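# Pull unplugged server power supply into shelf tray

## Task

At the rear of the server facing the robot, the power supply second from the left is already unplugged. Free it from its bay (a release lever latches it in), then set it down so it rests on the floor of the parts tray on the service shelf. Its own cord may be moved, but no other power supply's plug may be pulled. All other power supplies, spares included, and the tray must stay exactly as they are. The work area runs from the service shelf to the power supply bays, spans the shelf's width, and starts at the shelf top and goes upward. The tray is loose on the shelf; a plug on its cord does not count as a loose part. Nothing may be knocked or placed outside the work area. At the end the gripper must have released the supply and withdrawn, and the supply must stay in the tray without the robot holding it.

## Robot and tools

Robot: one six-joint arm with a two-finger parallel gripper. Joint order everywhere (rows, result lists): waist, shoulder, elbow, forearm roll, wrist pitch, wrist roll. Its base may sit slightly tilted relative to the table.

Scene frame: origin on the table top straight under the arm base, +z up, +y to the left when looking along +x. Positions are in metres, angles in radians. The gripper's fingers point along its own +z and close along its own y. The reported end_effector_position is the midpoint between the pads when closed; fingertips extend about 33 mm past it when closed and 9 mm when fully open. Closing pushes the fingertips roughly 24 mm further out from the arm, so keep that margin above surfaces. The printed hand position can be off, more so at long reach.

A row is 9 numbers, each in [-1, 1]: six joint displacements, then gripper position, gripper force_limit, gripper speed. Joint numbers are offsets, not poses, scaled so 1.0 equals 1.398 rad for waist and shoulder, 2.097 rad for the elbow, 2.622 rad for forearm roll, wrist pitch and wrist roll. Gripper position: +1 fully open (140 mm), pads touch near -0.8, -1 closes until blocked. force_limit on parts up to 40 mm wide: about 14 N at -1, 60 N at 0, 107 N at +1. speed: gap change of about 30 mm/s at -1, 140 at 0, 250 at +1.

execute_actions(actions): a list of up to 15 actions, each a table of up to 15 rows; each row lasts one 1/30 s step, and a short table repeats its final row to fill 15 steps. Offsets in every row of an action are measured from the joint angles when that action began (for the first action of a call, the latest angles reported). An empty list just returns state and images. An action is rejected if it would push a joint more than 0.010 rad beyond its range end; if the first action fails or any action is malformed, nothing runs. Ranges: elbow -2.792 to 2.792, all others -6.283 to 6.283; true ends may differ by 0.010. A joint aimed past its end is clipped there and the result notes "joint sent to its limit".

move(target, speed, blocking): target is one 9-number row whose offsets are counted from the Joint positions in the most recent result that printed them, not from where the arm happens to be. All joints travel proportionally, so the hand follows a curve; duration is clamped to 0.5-10 s. speed (0.01 to 2 rad/s, default 0.5) caps the joint with the longest travel. Gripper values are applied at the start. Paths ignore obstacles; the arm is stiff, so aiming even slightly beyond a firm contact can trigger a fault. The result adds a "move:" line: outcome (done, off_target, moving, held, fault), limits=held or limits=none, and the joint farthest from its target. With blocking=false you get a reply after 0.5 s; further actions and moves are refused until a result shows the move ended, so use wait(0) or stop.

wait(seconds): 0 to 10, holds the last command; a running move continues. stop(): brakes the current move (needs room; fingers keep moving). zoom_image(camera, region): camera is cam_high or cam_wrist; region [x0, y0, x1, y1] in pixels, top-left origin, at most 504 by 504. finished_scene(scene): pass the current scene's integer number; irreversible, only after the job is complete and stable.

Control details: joint target speed is capped at 2.09 (waist, shoulder), 3.14 (elbow), 3.93 (wrist joints) rad/s with 0.3 s to accelerate. Each step, a target may lead its measured angle by at most 0.456 rad (waist, shoulder), 0.683 (elbow), 0.854 (wrist joints), and targets that would place the hand over 70 mm from its measured spot are pulled back. So big offsets take several actions; finish leftovers in the next action.

Results: the state line gives pose (position, quaternion wxyz) and velocities; Joint positions, Joint velocities, Joint targets and joint torques (offset, scaled, noisy) follow joint order. "joint command not followed" means a clearance check (mount counts as arm) altered targets. object_status: 0 moving, 1 blocked while opening, 2 blocked while closing (a grip), 3 reached target or pads met. position_measured is in counts, 3 fully open to 230 pads together, not linear. To squeeze harder while status is 2, raise force_limit and nudge position (-1 to -0.98 or back).

Images: cam_high (fixed overview) and cam_wrist (on the hand), both 896x504; calibration lines use OpenCV conventions and may be slightly off.

Hazards: contact torque at a joint's load limit (waist 299, shoulder 299, elbow 140, wrist joints 39.6 N m, held weight included) or any external force of 144 N halts the arm for 10 s and drops the rest of the call. Motor heat from holding loads can cause an over-temperature brake stop; watch for MOTOR HOT. Avoid drops, slips, slamming, hard pressing, tugging other plugs, moving the tray or spares, and anything leaving the work area. Loose objects may occasionally be nudged by outside pushes. The sim runs while you think, holding the last command.

Each tool is called after ">>>" by a JSON object that holds its "op" and its "data", one argument or row to a line.

## Session

I'll start by looking at the current state.

>>> {"op": "execute_actions", "data": {
  "actions": []
}}

Scene clock: 0.00 s.
end_effector_position=(+0.2685, +0.0998, +0.3690) position_measured=3 object_status=3 end_effector_quat_wxyz=(-0.073, +0.697, -0.459, -0.546) end_effector_velocity=(-0.000, -0.000, -0.001) end_effector_angular_velocity=(-0.001, +0.000, +0.001)
Joint names: [waist, shoulder, elbow, forearm roll, wrist pitch, wrist roll]
Joint positions: [-0.321  0.062  2.095  0.465  2.059  2.428]
Joint velocities: [ 0.     0.     0.001 -0.002 -0.001 -0.   ]
Joint torques (N m, as the joint torque sensors report them, + toward a larger angle): no reading
Joint targets: [-0.321 0.062 2.095 0.465 2.059 2.428]

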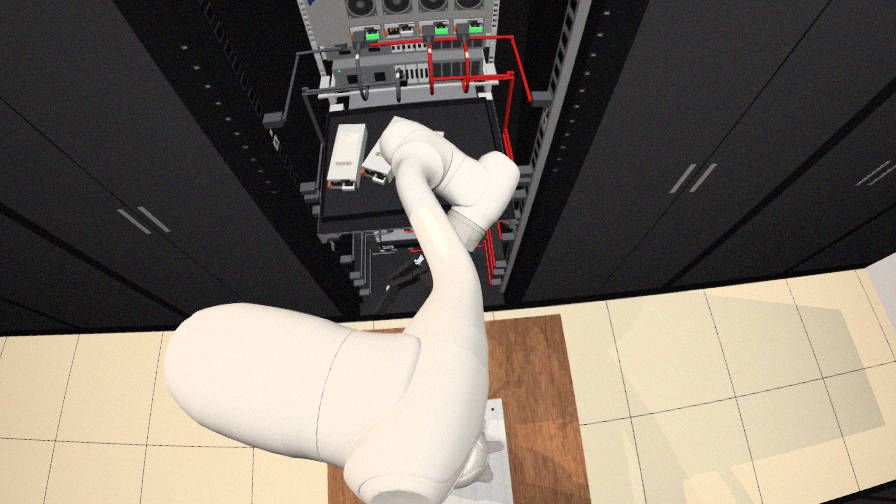

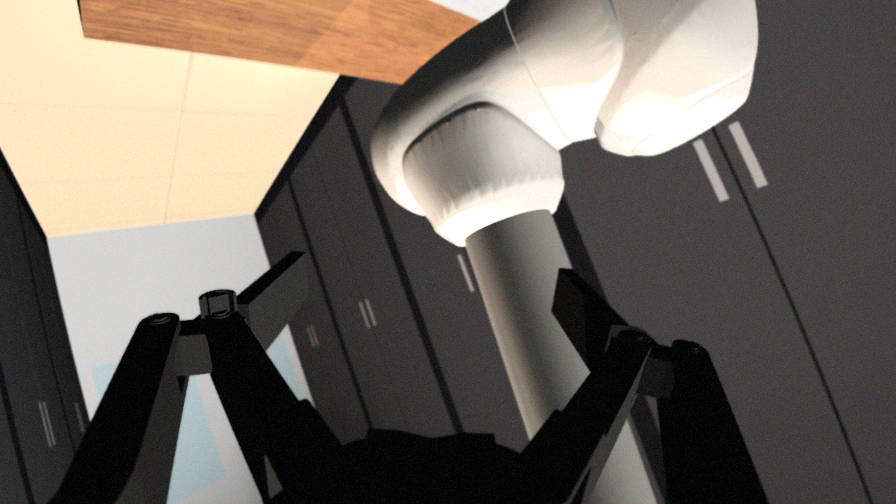

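>>> {"op": "zoom_image", "data": {
  "camera": "cam_high",
  "region": [280, 0, 560, 160]
}}

>>> {"op": "zoom_image", "data": {
  "camera": "cam_high",
  "region": [290, 80, 550, 320]
}}

Region (280, 0, 560, 160) of cam_high's 896x504 image, scaled by 1.800, with more detail than that image has; it fills the top 288 rows of this view, and the rest is white.

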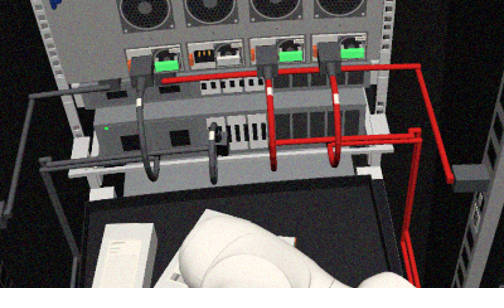

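Region (290, 80, 550, 320) of cam_high's 896x504 image, scaled by 1.938, with more detail than that image has; it fills the top 465 rows of this view, and the rest is white.

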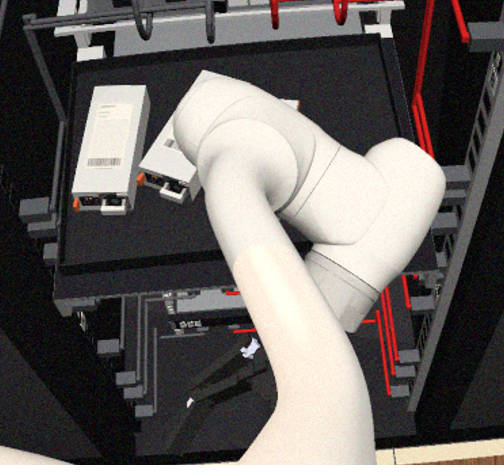

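>>> {"op": "move", "data": {
  "target": [0.1924, -0.259, -0.236, -0.1773, 0, -0.327, 1, 0, 0],
  "speed": 0.6
}}

Scene clock: 82.73 s.
end_effector_position=(+0.2895, +0.0362, +0.6089) position_measured=3 object_status=3 end_effector_quat_wxyz=(+0.003, +0.993, -0.003, -0.114) end_effector_velocity=(-0.001, -0.000, +0.002) end_effector_angular_velocity=(+0.000, -0.004, -0.002)
Joint names: [waist, shoulder, elbow, forearm roll, wrist pitch, wrist roll]
Joint positions: [-0.052 -0.3    1.601 -0.     2.059  1.57 ]
Joint velocities: [-0.001 -0.002 -0.002  0.001  0.001  0.001]
Joint torques (N m, as the joint torque sensors report them, + toward a larger angle): [  0.91  -3.64 -39.81   4.76   0.36   0.3 ]
Joint targets: [-0.052 -0.300 1.601 -0.000 2.059 1.570]
move: done; limits=none; farthest joint: the elbow, 0.001 radians from its target (0.495 radians at the start)
camera_calibration (this result's frames):
cam_wrist: T_world_to_cam=[[0.0777468, -0.996646, 0.0255536, -0.0121183], [-0.860372, -0.0541226, 0.506784, -0.0391149], [-0.503701, -0.0613864, -0.861694, 0.870545], [0, 0, 0, 1]] pos_world=[0.405783, 0.039245, 0.770276]

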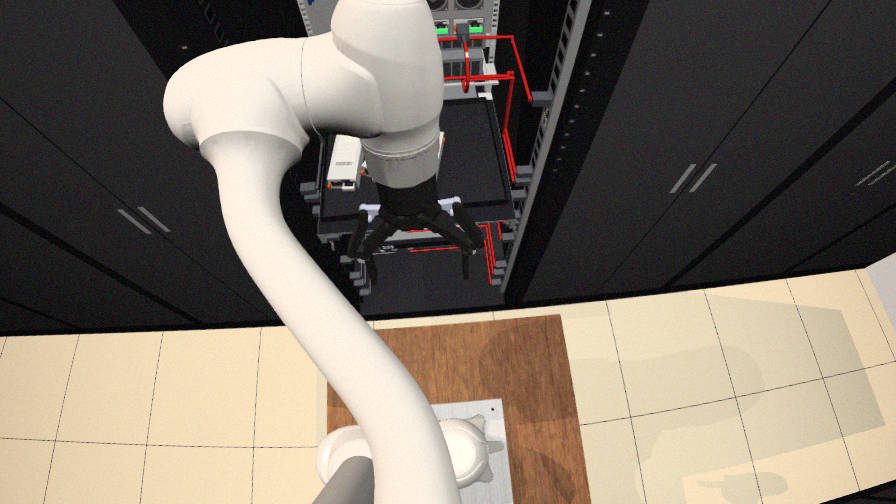

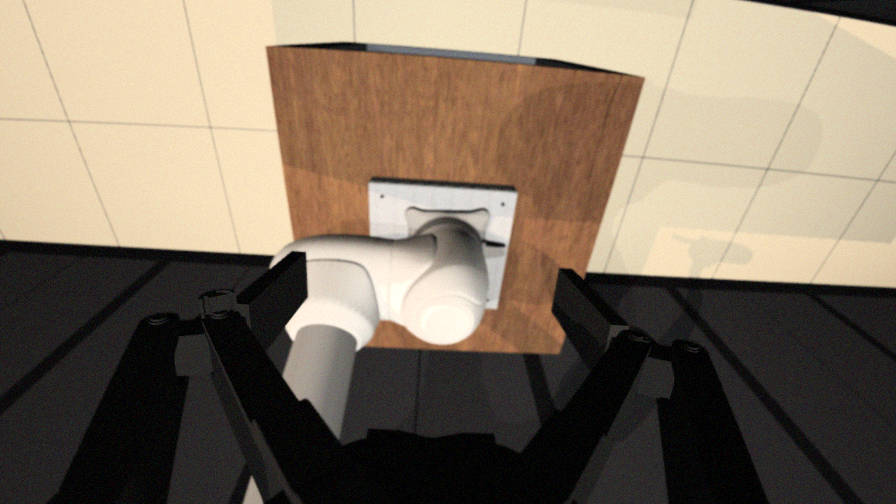

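>>> {"op": "move", "data": {
  "target": [0, 0, 0, 0, -0.4153, 0, 1, 0, 0],
  "speed": 0.8
}}

Scene clock: 91.33 s.
end_effector_position=(+0.6168, +0.0352, +0.7159) position_measured=3 object_status=3 end_effector_quat_wxyz=(+0.004, +0.909, -0.001, +0.417) end_effector_velocity=(+0.000, +0.001, -0.001) end_effector_angular_velocity=(+0.001, +0.001, +0.002)
Joint names: [waist, shoulder, elbow, forearm roll, wrist pitch, wrist roll]
Joint positions: [-0.052 -0.3    1.601 -0.     0.971  1.57 ]
Joint velocities: [ 0.001  0.001  0.001  0.001 -0.    -0.   ]
Joint torques (N m, as the joint torque sensors report them, + toward a larger angle): [ -0.86  -7.31 -41.99   4.54  -1.84   0.38]
Joint targets: [-0.052 -0.300 1.601 -0.000 0.971 1.570]
move: done; limits=none; farthest joint: the waist, 0.000 radians from its target (0.000 radians at the start)
camera_calibration (this result's frames):
cam_wrist: T_world_to_cam=[[0.0158002, -0.995961, 0.0883825, -0.0481375], [-0.847733, -0.0602146, -0.526994, 0.920784], [0.530188, -0.0665982, -0.845261, 0.478265], [0, 0, 0, 1]] pos_world=[0.527769, 0.0393531, 0.893761]

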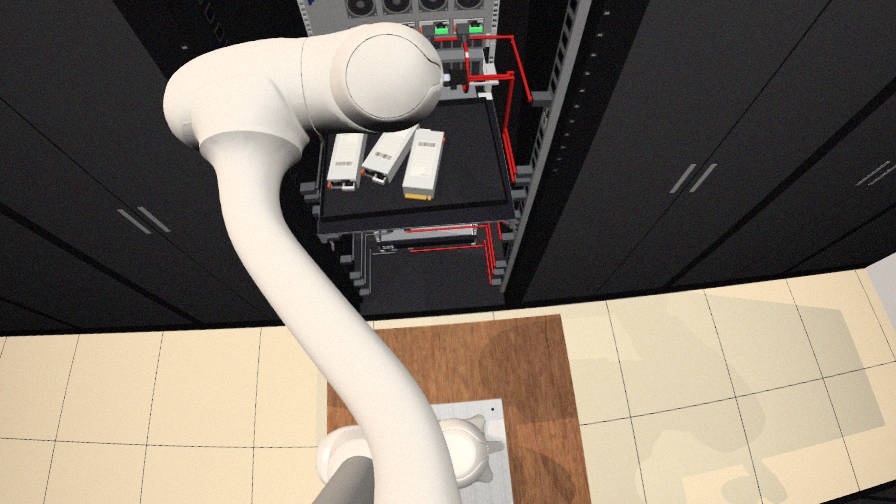

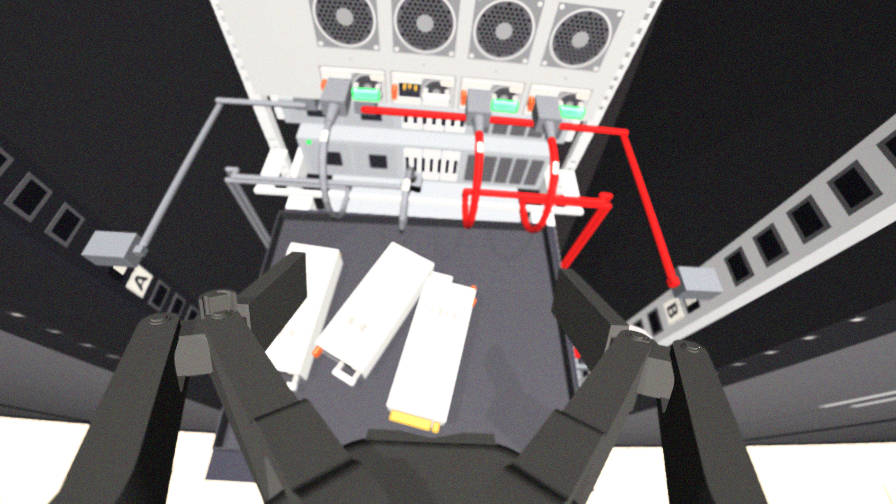

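>>> {"op": "zoom_image", "data": {
  "camera": "cam_wrist",
  "region": [300, 50, 600, 240]
}}

>>> {"op": "zoom_image", "data": {
  "camera": "cam_wrist",
  "region": [370, 60, 480, 130]
}}

Region (300, 50, 600, 240) of cam_wrist's 896x504 image, scaled by 1.680, with more detail than that image has; it fills the top 319 rows of this view, and the rest is white.

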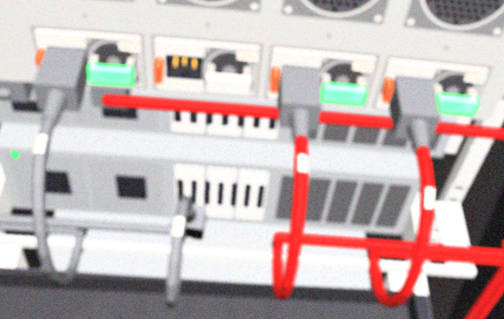

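Region (370, 60, 480, 130) of cam_wrist's 896x504 image, scaled by 4.582, with more detail than that image has; it fills the top 321 rows of this view, and the rest is white.

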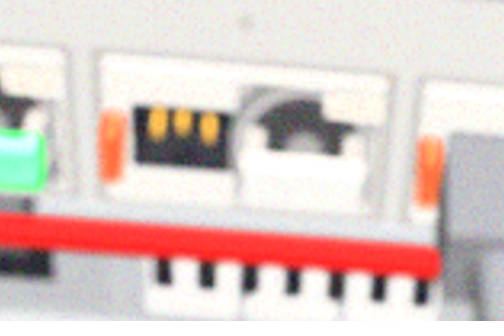

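>>> {"op": "move", "data": {
  "target": [0, -0.0534, 0.2933, 0, -0.4773, 0, 1, 0, 0],
  "speed": 0.8
}}

Scene clock: 120.73 s.
end_effector_position=(+0.6505, +0.0345, +0.6196) position_measured=3 object_status=3 end_effector_quat_wxyz=(+0.004, +0.707, +0.000, +0.707) end_effector_velocity=(-0.000, -0.000, +0.000) end_effector_angular_velocity=(+0.001, -0.000, -0.001)
Joint names: [waist, shoulder, elbow, forearm roll, wrist pitch, wrist roll]
Joint positions: [-0.052 -0.375  2.216 -0.    -0.28   1.57 ]
Joint velocities: [-0.001 -0.    -0.    -0.     0.     0.001]
Joint torques (N m, as the joint torque sensors report them, + toward a larger angle): [ -0.85  -1.69 -41.05   4.62  -2.81   0.46]
Joint targets: [-0.052 -0.375 2.216 -0.000 -0.281 1.570]
move: done; limits=none; farthest joint: the elbow, 0.001 radians from its target (0.616 radians at the start)
camera_calibration (this result's frames):
cam_wrist: T_world_to_cam=[[-0.0431636, -0.995699, 0.0819824, 0.00144096], [-0.298453, -0.065461, -0.952177, 0.804862], [0.953448, -0.0655673, -0.294344, -0.23775], [0, 0, 0, 1]] pos_world=[0.466958, 0.0385332, 0.696272]

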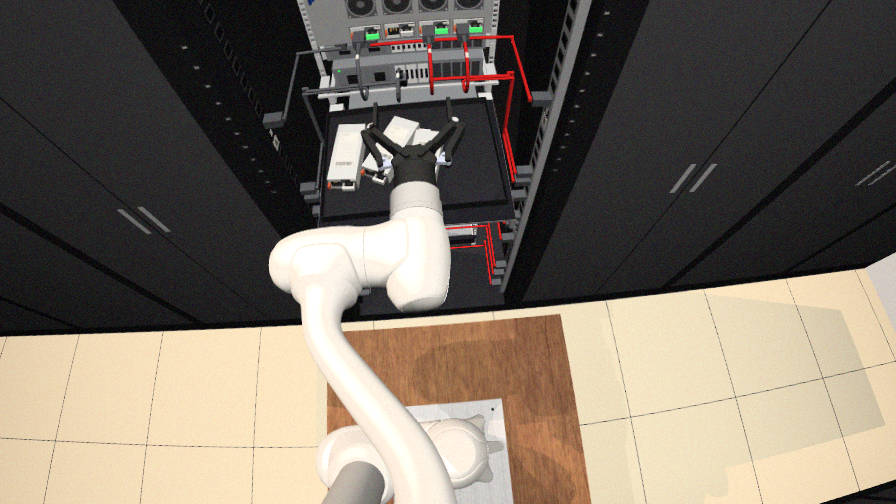

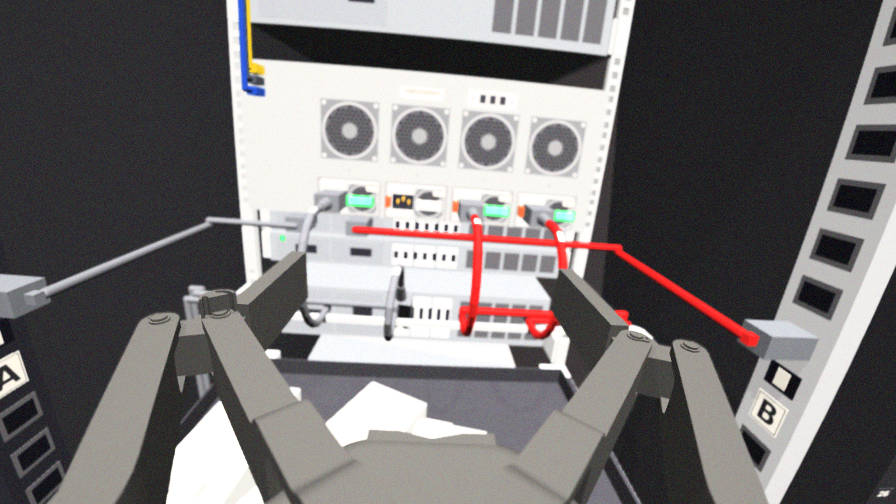

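>>> {"op": "zoom_image", "data": {
  "camera": "cam_wrist",
  "region": [340, 170, 500, 250]
}}

Region (340, 170, 500, 250) of cam_wrist's 896x504 image, scaled by 3.150, with more detail than that image has.

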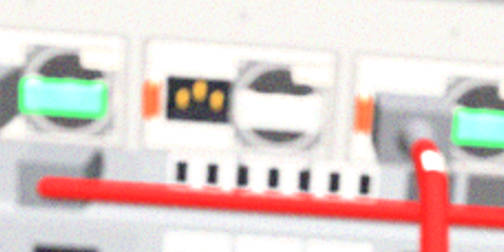

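>>> {"op": "zoom_image", "data": {
  "camera": "cam_high",
  "region": [320, 110, 420, 200]
}}

>>> {"op": "zoom_image", "data": {
  "camera": "cam_high",
  "region": [340, 10, 460, 110]
}}

Region (320, 110, 420, 200) of cam_high's 896x504 image, scaled by 5.040, with more detail than that image has; it fills the top 454 rows of this view, and the rest is white.

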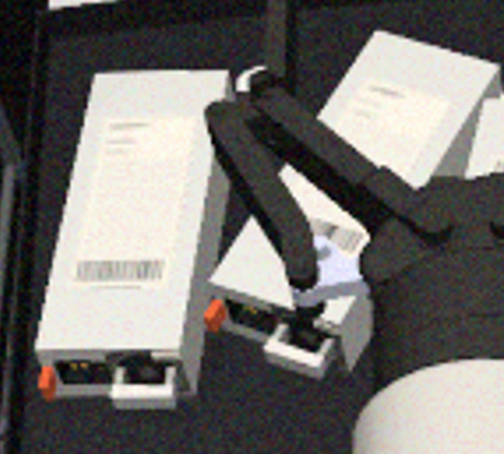

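Region (340, 10, 460, 110) of cam_high's 896x504 image, scaled by 4.200, with more detail than that image has.

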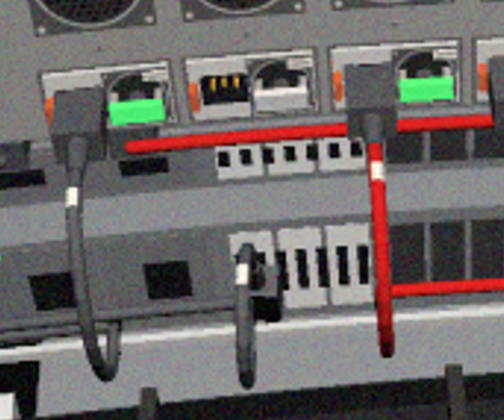

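>>> {"op": "move", "data": {
  "target": [0.02074, 0.24502, -0.29312, -0.01353, 0.33271, 0.0167, 0.15, 0, 0],
  "speed": 0.6
}}

Scene clock: 242.63 s.
end_effector_position=(+0.8206, +0.0506, +0.6226) position_measured=110 object_status=3 end_effector_quat_wxyz=(+0.002, +0.884, +0.001, +0.467) end_effector_velocity=(-0.000, +0.001, -0.002) end_effector_angular_velocity=(+0.000, +0.004, +0.001)
Joint names: [waist, shoulder, elbow, forearm roll, wrist pitch, wrist roll]
Joint positions: [-0.023 -0.032  1.601 -0.036  0.592  1.614]
Joint velocities: [ 0.002  0.001  0.     0.001  0.003 -0.   ]
Joint torques (N m, as the joint torque sensors report them, + toward a larger angle): [ -1.46 -37.21 -43.32   4.82  -2.7    0.32]
Joint targets: [-0.023 -0.032 1.601 -0.036 0.592 1.614]
move: done; limits=none; farthest joint: the wrist pitch, 0.001 radians from its target (0.873 radians at the start)
camera_calibration (this result's frames):
cam_wrist: T_world_to_cam=[[0.0110342, -0.995951, 0.0892178, -0.0243153], [-0.783697, -0.0640286, -0.617835, 1.04942], [0.621045, -0.0631024, -0.78123, 0.177752], [0, 0, 0, 1]] pos_world=[0.712299, 0.0541923, 0.7894]

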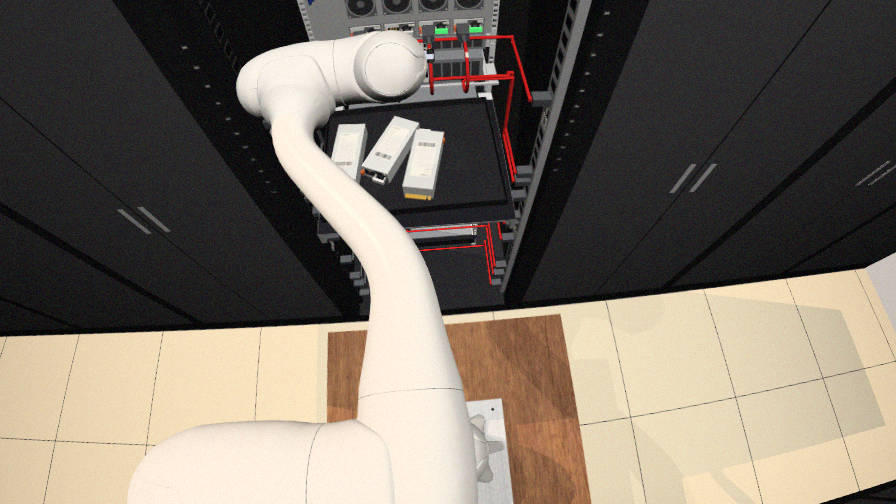

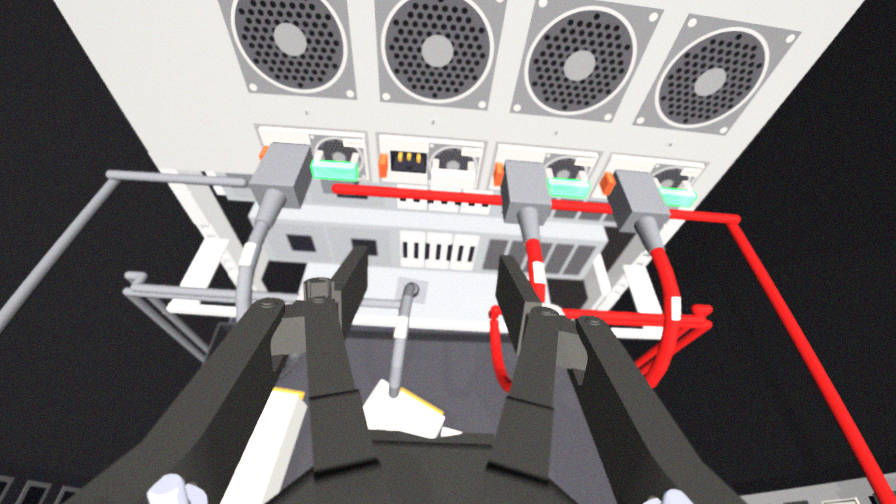

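>>> {"op": "zoom_image", "data": {
  "camera": "cam_wrist",
  "region": [300, 120, 560, 330]
}}

>>> {"op": "zoom_image", "data": {
  "camera": "cam_wrist",
  "region": [340, 125, 520, 215]
}}

Region (300, 120, 560, 330) of cam_wrist's 896x504 image, scaled by 1.938, with more detail than that image has; it fills the top 407 rows of this view, and the rest is white.

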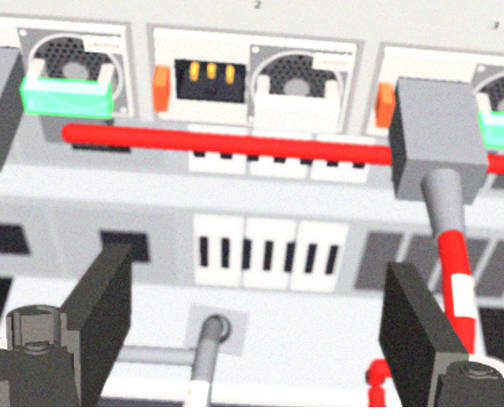

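Region (340, 125, 520, 215) of cam_wrist's 896x504 image, scaled by 2.800, with more detail than that image has.

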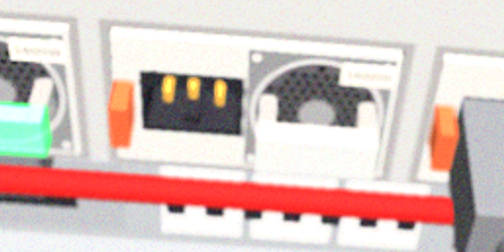

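>>> {"op": "move", "data": {
  "target": [0.00769, 0.06402, -0.04478, -0.00584, 0.00199, 0.0071, 0.15, 0, 0],
  "speed": 0.1
}}

Scene clock: 289.77 s.
end_effector_position=(+0.8754, +0.0584, +0.6236) position_measured=110 object_status=3 end_effector_quat_wxyz=(+0.002, +0.884, +0.001, +0.467) end_effector_velocity=(+0.000, +0.001, -0.000) end_effector_angular_velocity=(-0.001, +0.002, +0.001)
Joint names: [waist, shoulder, elbow, forearm roll, wrist pitch, wrist roll]
Joint positions: [-0.012  0.057  1.507 -0.051  0.597  1.633]
Joint velocities: [ 0.001  0.001 -0.001 -0.001  0.002  0.   ]
Joint torques (N m, as the joint torque sensors report them, + toward a larger angle): [ -1.   -45.87 -43.53   4.55  -2.41   0.44]
Joint targets: [-0.012 0.057 1.507 -0.051 0.597 1.633]
move: done; limits=none; farthest joint: the waist, 0.000 radians from its target (0.011 radians at the start)
camera_calibration (this result's frames):
cam_wrist: T_world_to_cam=[[0.0111772, -0.995963, 0.089065, -0.0173091], [-0.783898, -0.064025, -0.61758, 1.09356], [0.620789, -0.062915, -0.781449, 0.145392], [0, 0, 0, 1]] pos_world=[0.767172, 0.061923, 0.790515]

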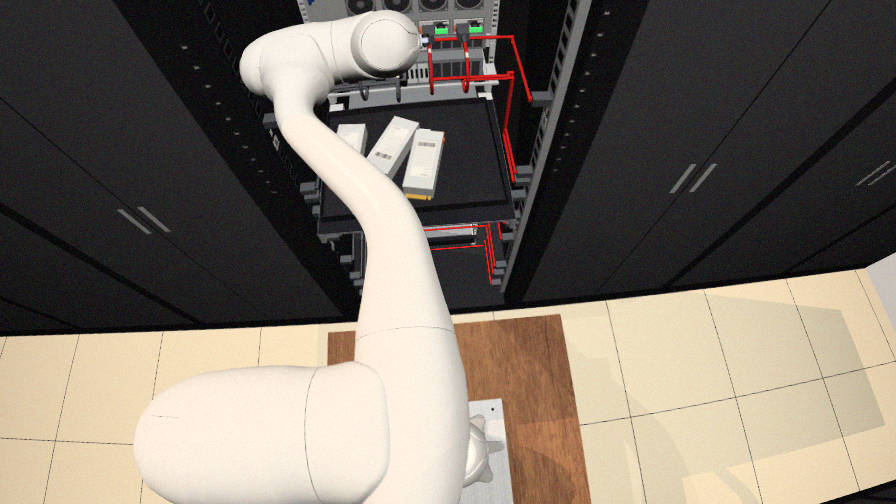

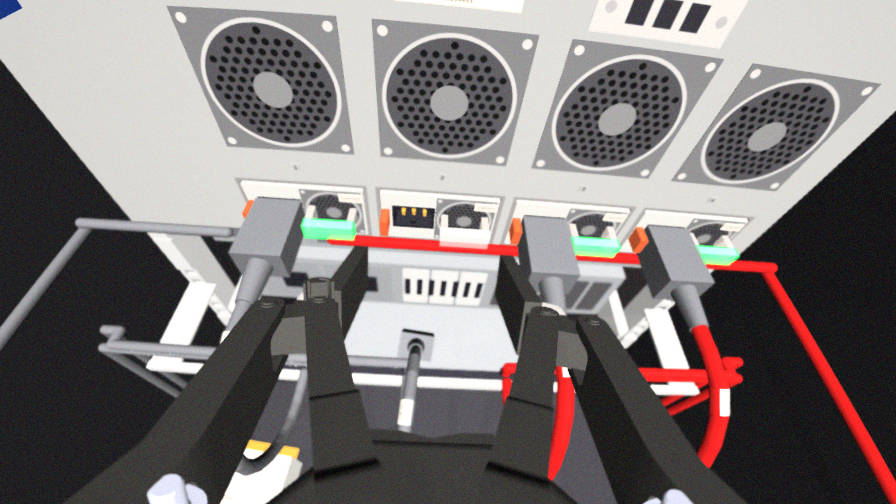

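>>> {"op": "zoom_image", "data": {
  "camera": "cam_wrist",
  "region": [330, 180, 550, 310]
}}

Region (330, 180, 550, 310) of cam_wrist's 896x504 image, scaled by 2.291, with more detail than that image has; it fills the top 298 rows of this view, and the rest is white.

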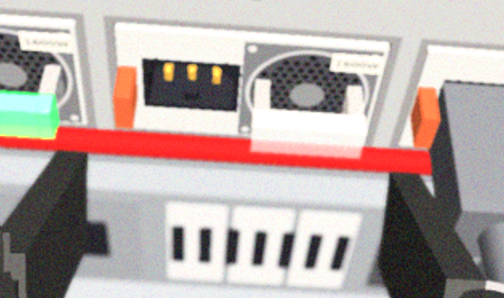

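>>> {"op": "move", "data": {
  "target": [-0.00043, 0.02896, -0.02203, 0.0005, 0.00218, -0.0006, 0.105, 0, 0],
  "speed": 0.03
}}

Scene clock: 343.30 s.
end_effector_position=(+0.9004, +0.0589, +0.6246) position_measured=116 object_status=3 end_effector_quat_wxyz=(+0.002, +0.884, +0.001, +0.467) end_effector_velocity=(+0.000, -0.001, +0.000) end_effector_angular_velocity=(+0.001, -0.000, -0.002)
Joint names: [waist, shoulder, elbow, forearm roll, wrist pitch, wrist roll]
Joint positions: [-0.013  0.098  1.461 -0.05   0.603  1.631]
Joint velocities: [-0.002  0.    -0.001  0.     0.     0.   ]
Joint torques (N m, as the joint torque sensors report them, + toward a larger angle): [  1.53 -50.21 -43.41   4.6   -2.41   0.33]
Joint targets: [-0.013 0.098 1.461 -0.050 0.603 1.631]
move: done; limits=none; farthest joint: the waist, 0.000 radians from its target (0.000 radians at the start)
camera_calibration (this result's frames):
cam_wrist: T_world_to_cam=[[0.0111762, -0.995964, 0.0890592, -0.017176], [-0.783918, -0.0640186, -0.617555, 1.1138], [0.620764, -0.0629131, -0.781469, 0.130701], [0, 0, 0, 1]] pos_world=[0.792188, 0.0624203, 0.791504]

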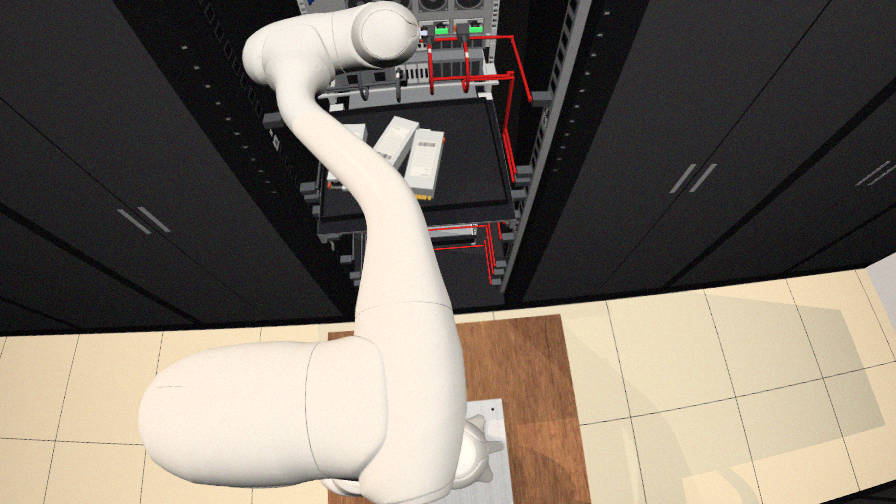

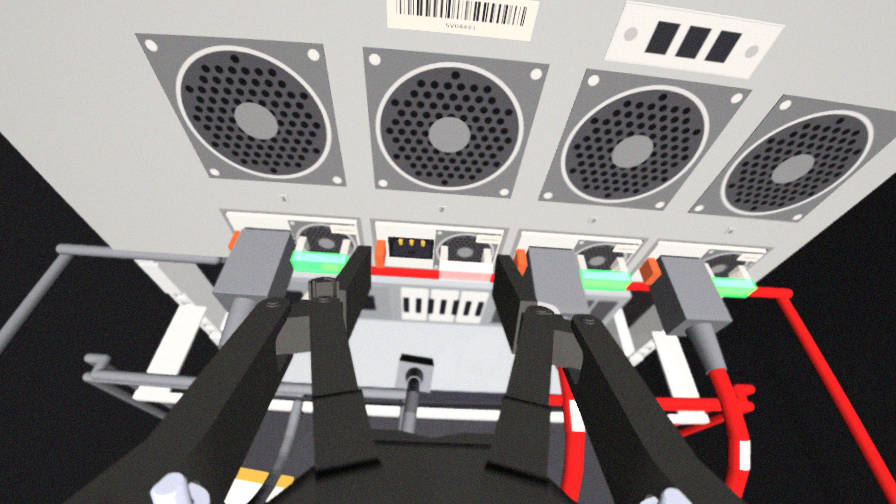

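>>> {"op": "zoom_image", "data": {
  "camera": "cam_wrist",
  "region": [340, 210, 540, 310]
}}

Region (340, 210, 540, 310) of cam_wrist's 896x504 image, scaled by 2.520, with more detail than that image has.

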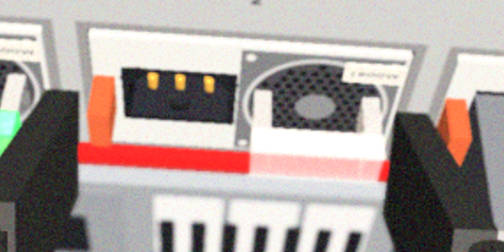

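>>> {"op": "move", "data": {
  "target": [-0.00119, 0.00174, 0.00041, 0, -0.00125, 0, 0.06, 0, -1],
  "speed": 0.01
}}

>>> {"op": "zoom_image", "data": {
  "camera": "cam_wrist",
  "region": [340, 210, 540, 310]
}}

Scene clock: 363.23 s.
end_effector_position=(+0.9020, +0.0575, +0.6227) position_measured=122 object_status=3 end_effector_quat_wxyz=(+0.003, +0.884, +0.000, +0.467) end_effector_velocity=(-0.001, -0.000, +0.000) end_effector_angular_velocity=(+0.001, +0.000, -0.001)
Joint names: [waist, shoulder, elbow, forearm roll, wrist pitch, wrist roll]
Joint positions: [-0.015  0.1    1.462 -0.05   0.599  1.631]
Joint velocities: [-0.001 -0.001  0.001  0.001  0.    -0.   ]
Joint torques (N m, as the joint torque sensors report them, + toward a larger angle): [ -2.73 -50.24 -42.48   4.5   -2.24   0.44]
Joint targets: [-0.015 0.100 1.462 -0.050 0.599 1.631]
move: done; limits=none; farthest joint: the waist, 0.000 radians from its target (0.002 radians at the start)
camera_calibration (this result's frames):
cam_wrist: T_world_to_cam=[[0.00969077, -0.99598, 0.0890496, -0.0170558], [-0.783998, -0.0628449, -0.617574, 1.11376], [0.620688, -0.0638299, -0.781455, 0.128198], [0, 0, 0, 1]] pos_world=[0.793775, 0.0611895, 0.789527]

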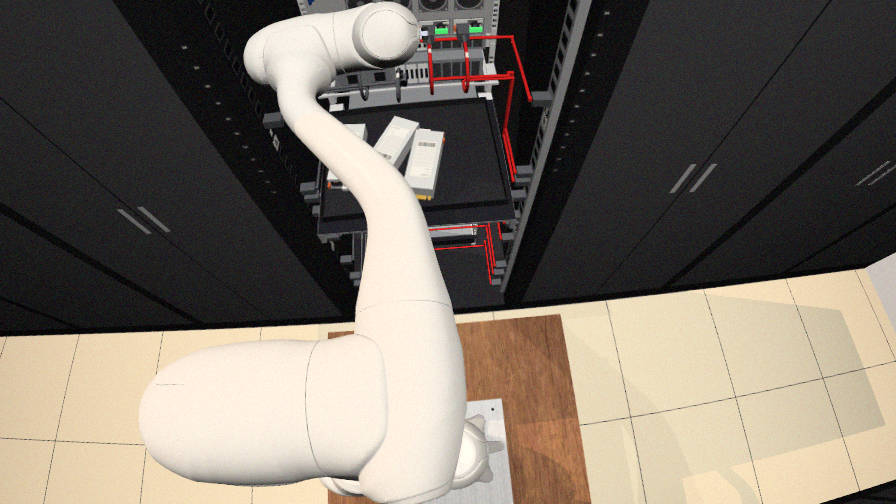

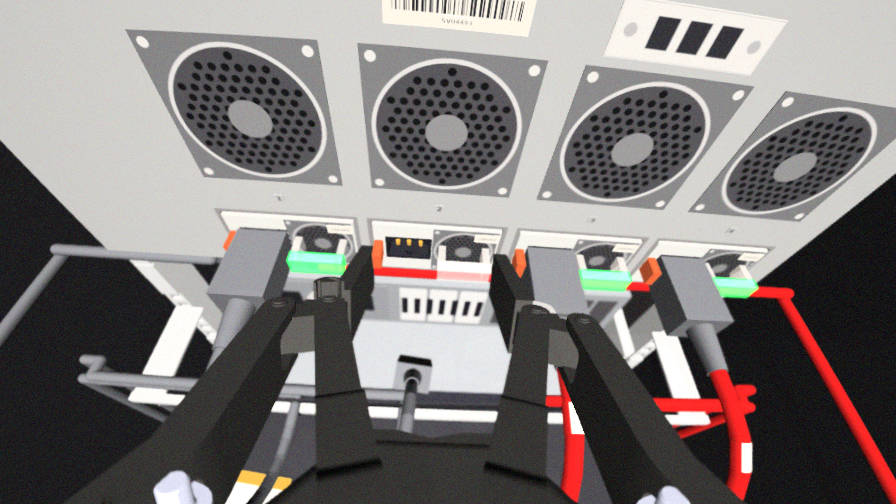

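Region (340, 210, 540, 310) of cam_wrist's 896x504 image, scaled by 2.520, with more detail than that image has.

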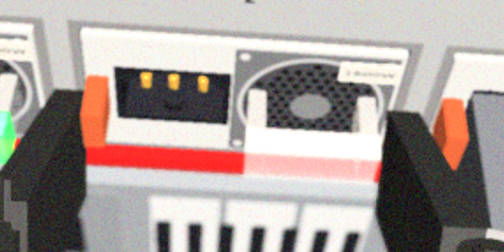

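>>> {"op": "execute_actions", "data": {
  "actions": [
    [[0,0,0,0,0,0,-1,-0.5,-1]],
    [[0,0,0,0,0,0,-1,-0.5,-1]]
  ]
}}

>>> {"op": "zoom_image", "data": {
  "camera": "cam_wrist",
  "region": [340, 210, 540, 310]
}}

Scene clock: 367.33 s.
end_effector_position=(+0.9020, +0.0567, +0.6226) position_measured=143 object_status=2 end_effector_quat_wxyz=(+0.003, +0.884, +0.000, +0.467) end_effector_velocity=(-0.000, +0.002, -0.000) end_effector_angular_velocity=(-0.002, +0.001, +0.003)
Joint names: [waist, shoulder, elbow, forearm roll, wrist pitch, wrist roll]
Joint positions: [-0.015  0.1    1.462 -0.05   0.6    1.631]
Joint velocities: [ 0.003  0.    -0.    -0.001  0.001 -0.   ]
Joint torques (N m, as the joint torque sensors report them, + toward a larger angle): [ 57.92  -8.56 -36.74  18.37  -7.91  -0.38]
Joint targets: [-0.015 0.100 1.462 -0.050 0.600 1.631]
camera_calibration (this result's frames):
cam_wrist: T_world_to_cam=[[0.00892593, -0.995925, 0.0897465, -0.0176213], [-0.784164, -0.0626626, -0.617381, 1.11369], [0.620489, -0.0648653, -0.781528, 0.128367], [0, 0, 0, 1]] pos_world=[0.793822, 0.0605638, 0.789475]

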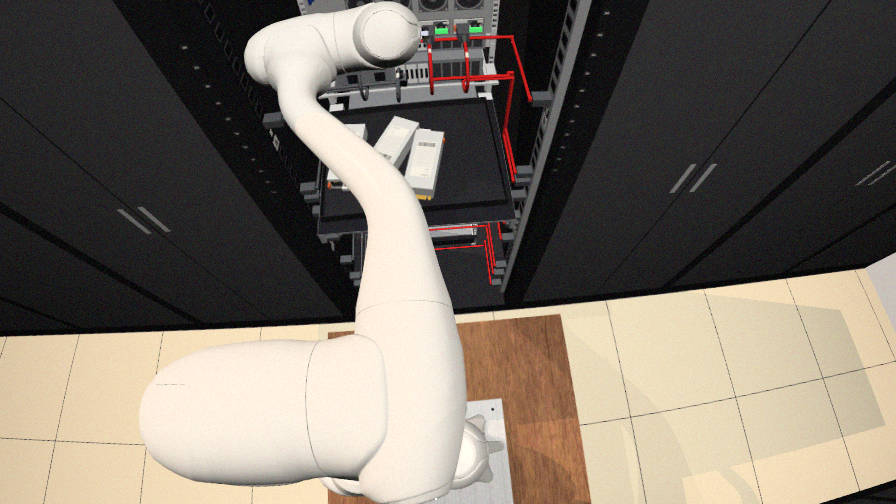

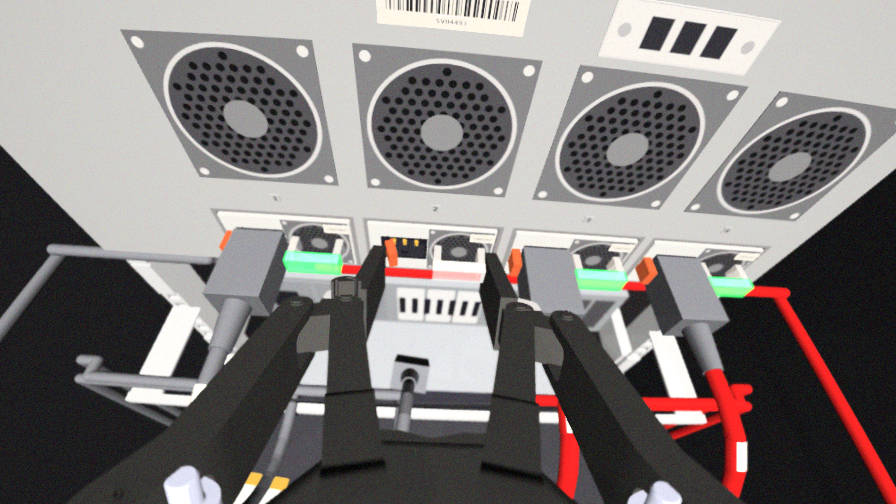

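Region (340, 210, 540, 310) of cam_wrist's 896x504 image, scaled by 2.520, with more detail than that image has.

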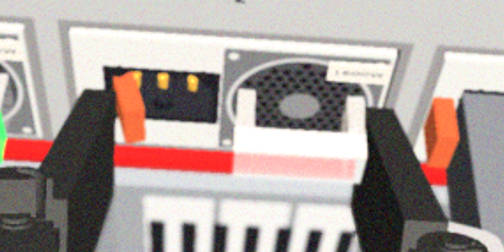

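>>> {"op": "move", "data": {
  "target": [-0.0030, -0.00232, 0.00131, 0, 0.0002, 0, -1, -0.5, -1],
  "speed": 0.01
}}

>>> {"op": "zoom_image", "data": {
  "camera": "cam_wrist",
  "region": [340, 210, 540, 310]
}}

Scene clock: 376.27 s.
end_effector_position=(+0.9002, +0.0531, +0.6230) position_measured=146 object_status=2 end_effector_quat_wxyz=(+0.004, +0.885, -0.002, +0.467) end_effector_velocity=(+0.001, +0.000, +0.000) end_effector_angular_velocity=(-0.000, -0.001, -0.000)
Joint names: [waist, shoulder, elbow, forearm roll, wrist pitch, wrist roll]
Joint positions: [-0.019  0.097  1.464 -0.05   0.6    1.631]
Joint velocities: [ 0.     0.001 -0.001 -0.001 -0.001  0.001]
Joint torques (N m, as the joint torque sensors report them, + toward a larger angle): [-15.45 -57.3  -40.66   1.67   1.41   1.48]
Joint targets: [-0.020 0.097 1.464 -0.050 0.600 1.631]
move: done; limits=none; farthest joint: the waist, 0.000 radians from its target (0.004 radians at the start)
camera_calibration (this result's frames):
cam_wrist: T_world_to_cam=[[0.00500481, -0.995975, 0.0894903, -0.0174704], [-0.784455, -0.0594105, -0.617333, 1.11239], [0.620165, -0.0671115, -0.781595, 0.130053], [0, 0, 0, 1]] pos_world=[0.792054, 0.0574157, 0.789929]

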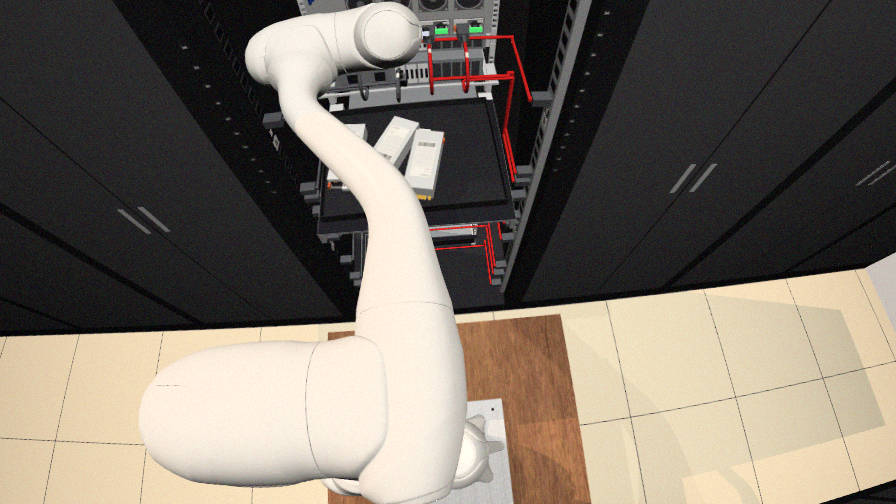

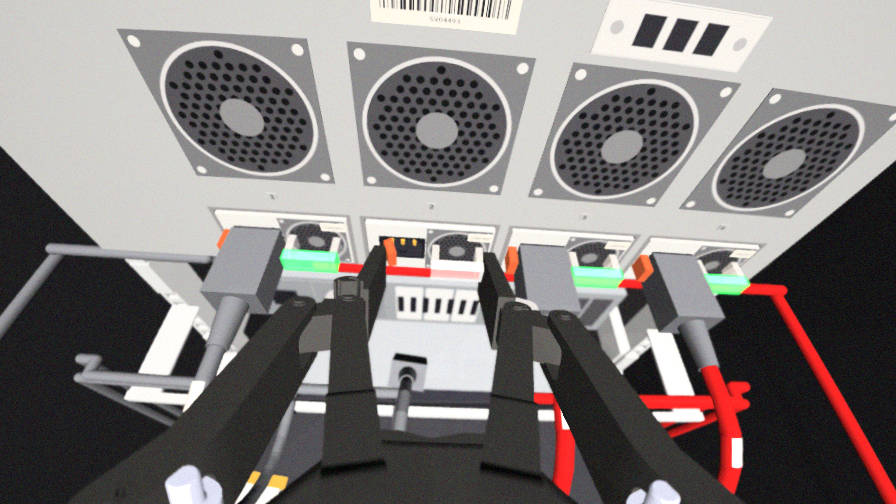

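Region (340, 210, 540, 310) of cam_wrist's 896x504 image, scaled by 2.520, with more detail than that image has.

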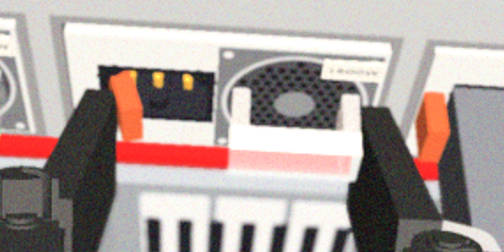

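>>> {"op": "move", "data": {
  "target": [0.0004, 0, 0, 0, 0, 0, -0.98, 0.8, -1],
  "speed": 0.01
}}

Scene clock: 381.70 s.
end_effector_position=(+0.9002, +0.0536, +0.6232) position_measured=153 object_status=2 end_effector_quat_wxyz=(+0.004, +0.884, -0.001, +0.467) end_effector_velocity=(+0.000, +0.002, -0.000) end_effector_angular_velocity=(+0.002, -0.000, +0.001)
Joint names: [waist, shoulder, elbow, forearm roll, wrist pitch, wrist roll]
Joint positions: [-0.019  0.097  1.464 -0.05   0.6    1.631]
Joint velocities: [ 0.002  0.001 -0.     0.002 -0.     0.001]
Joint torques (N m, as the joint torque sensors report them, + toward a larger angle): [ -1.95 -40.27 -39.87   5.12  -2.53   1.13]
Joint targets: [-0.019 0.097 1.464 -0.050 0.600 1.631]
move: done; limits=none; farthest joint: the waist, 0.000 radians from its target (0.001 radians at the start)
camera_calibration (this result's frames):
cam_wrist: T_world_to_cam=[[0.00543404, -0.995975, 0.0894681, -0.0174364], [-0.784323, -0.0597463, -0.617469, 1.11247], [0.620329, -0.0668165, -0.781491, 0.129983], [0, 0, 0, 1]] pos_world=[0.791999, 0.0577848, 0.790057]

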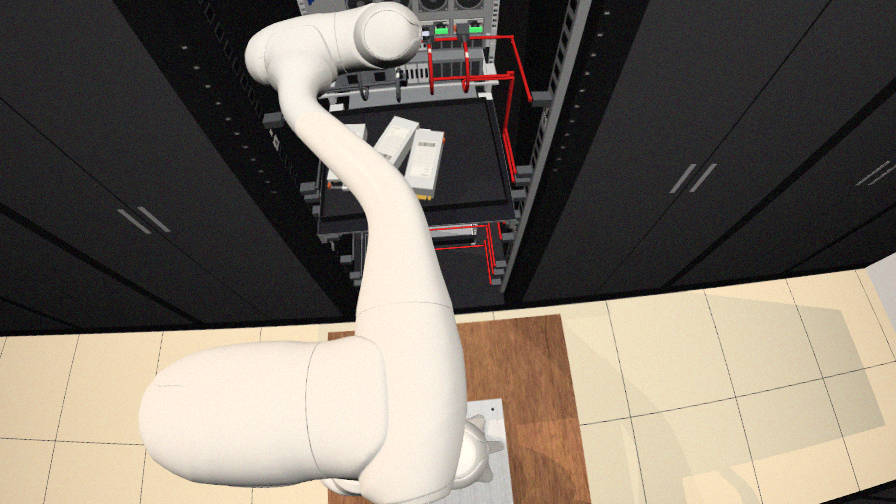

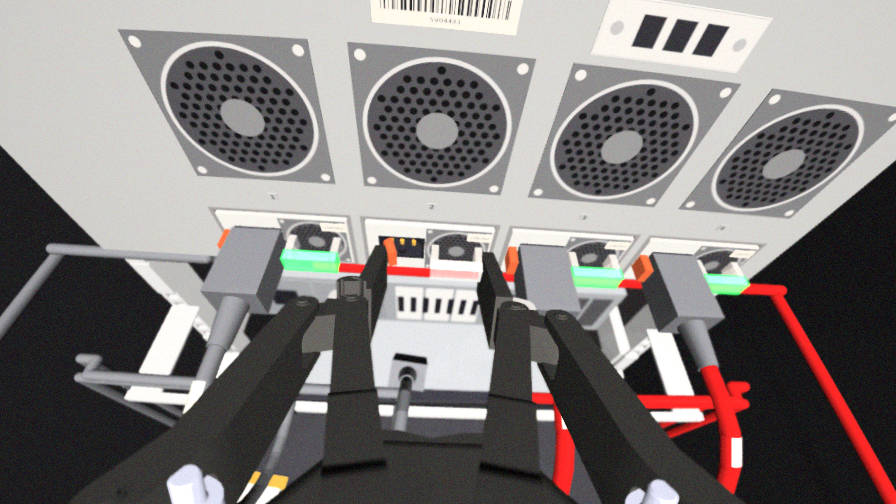

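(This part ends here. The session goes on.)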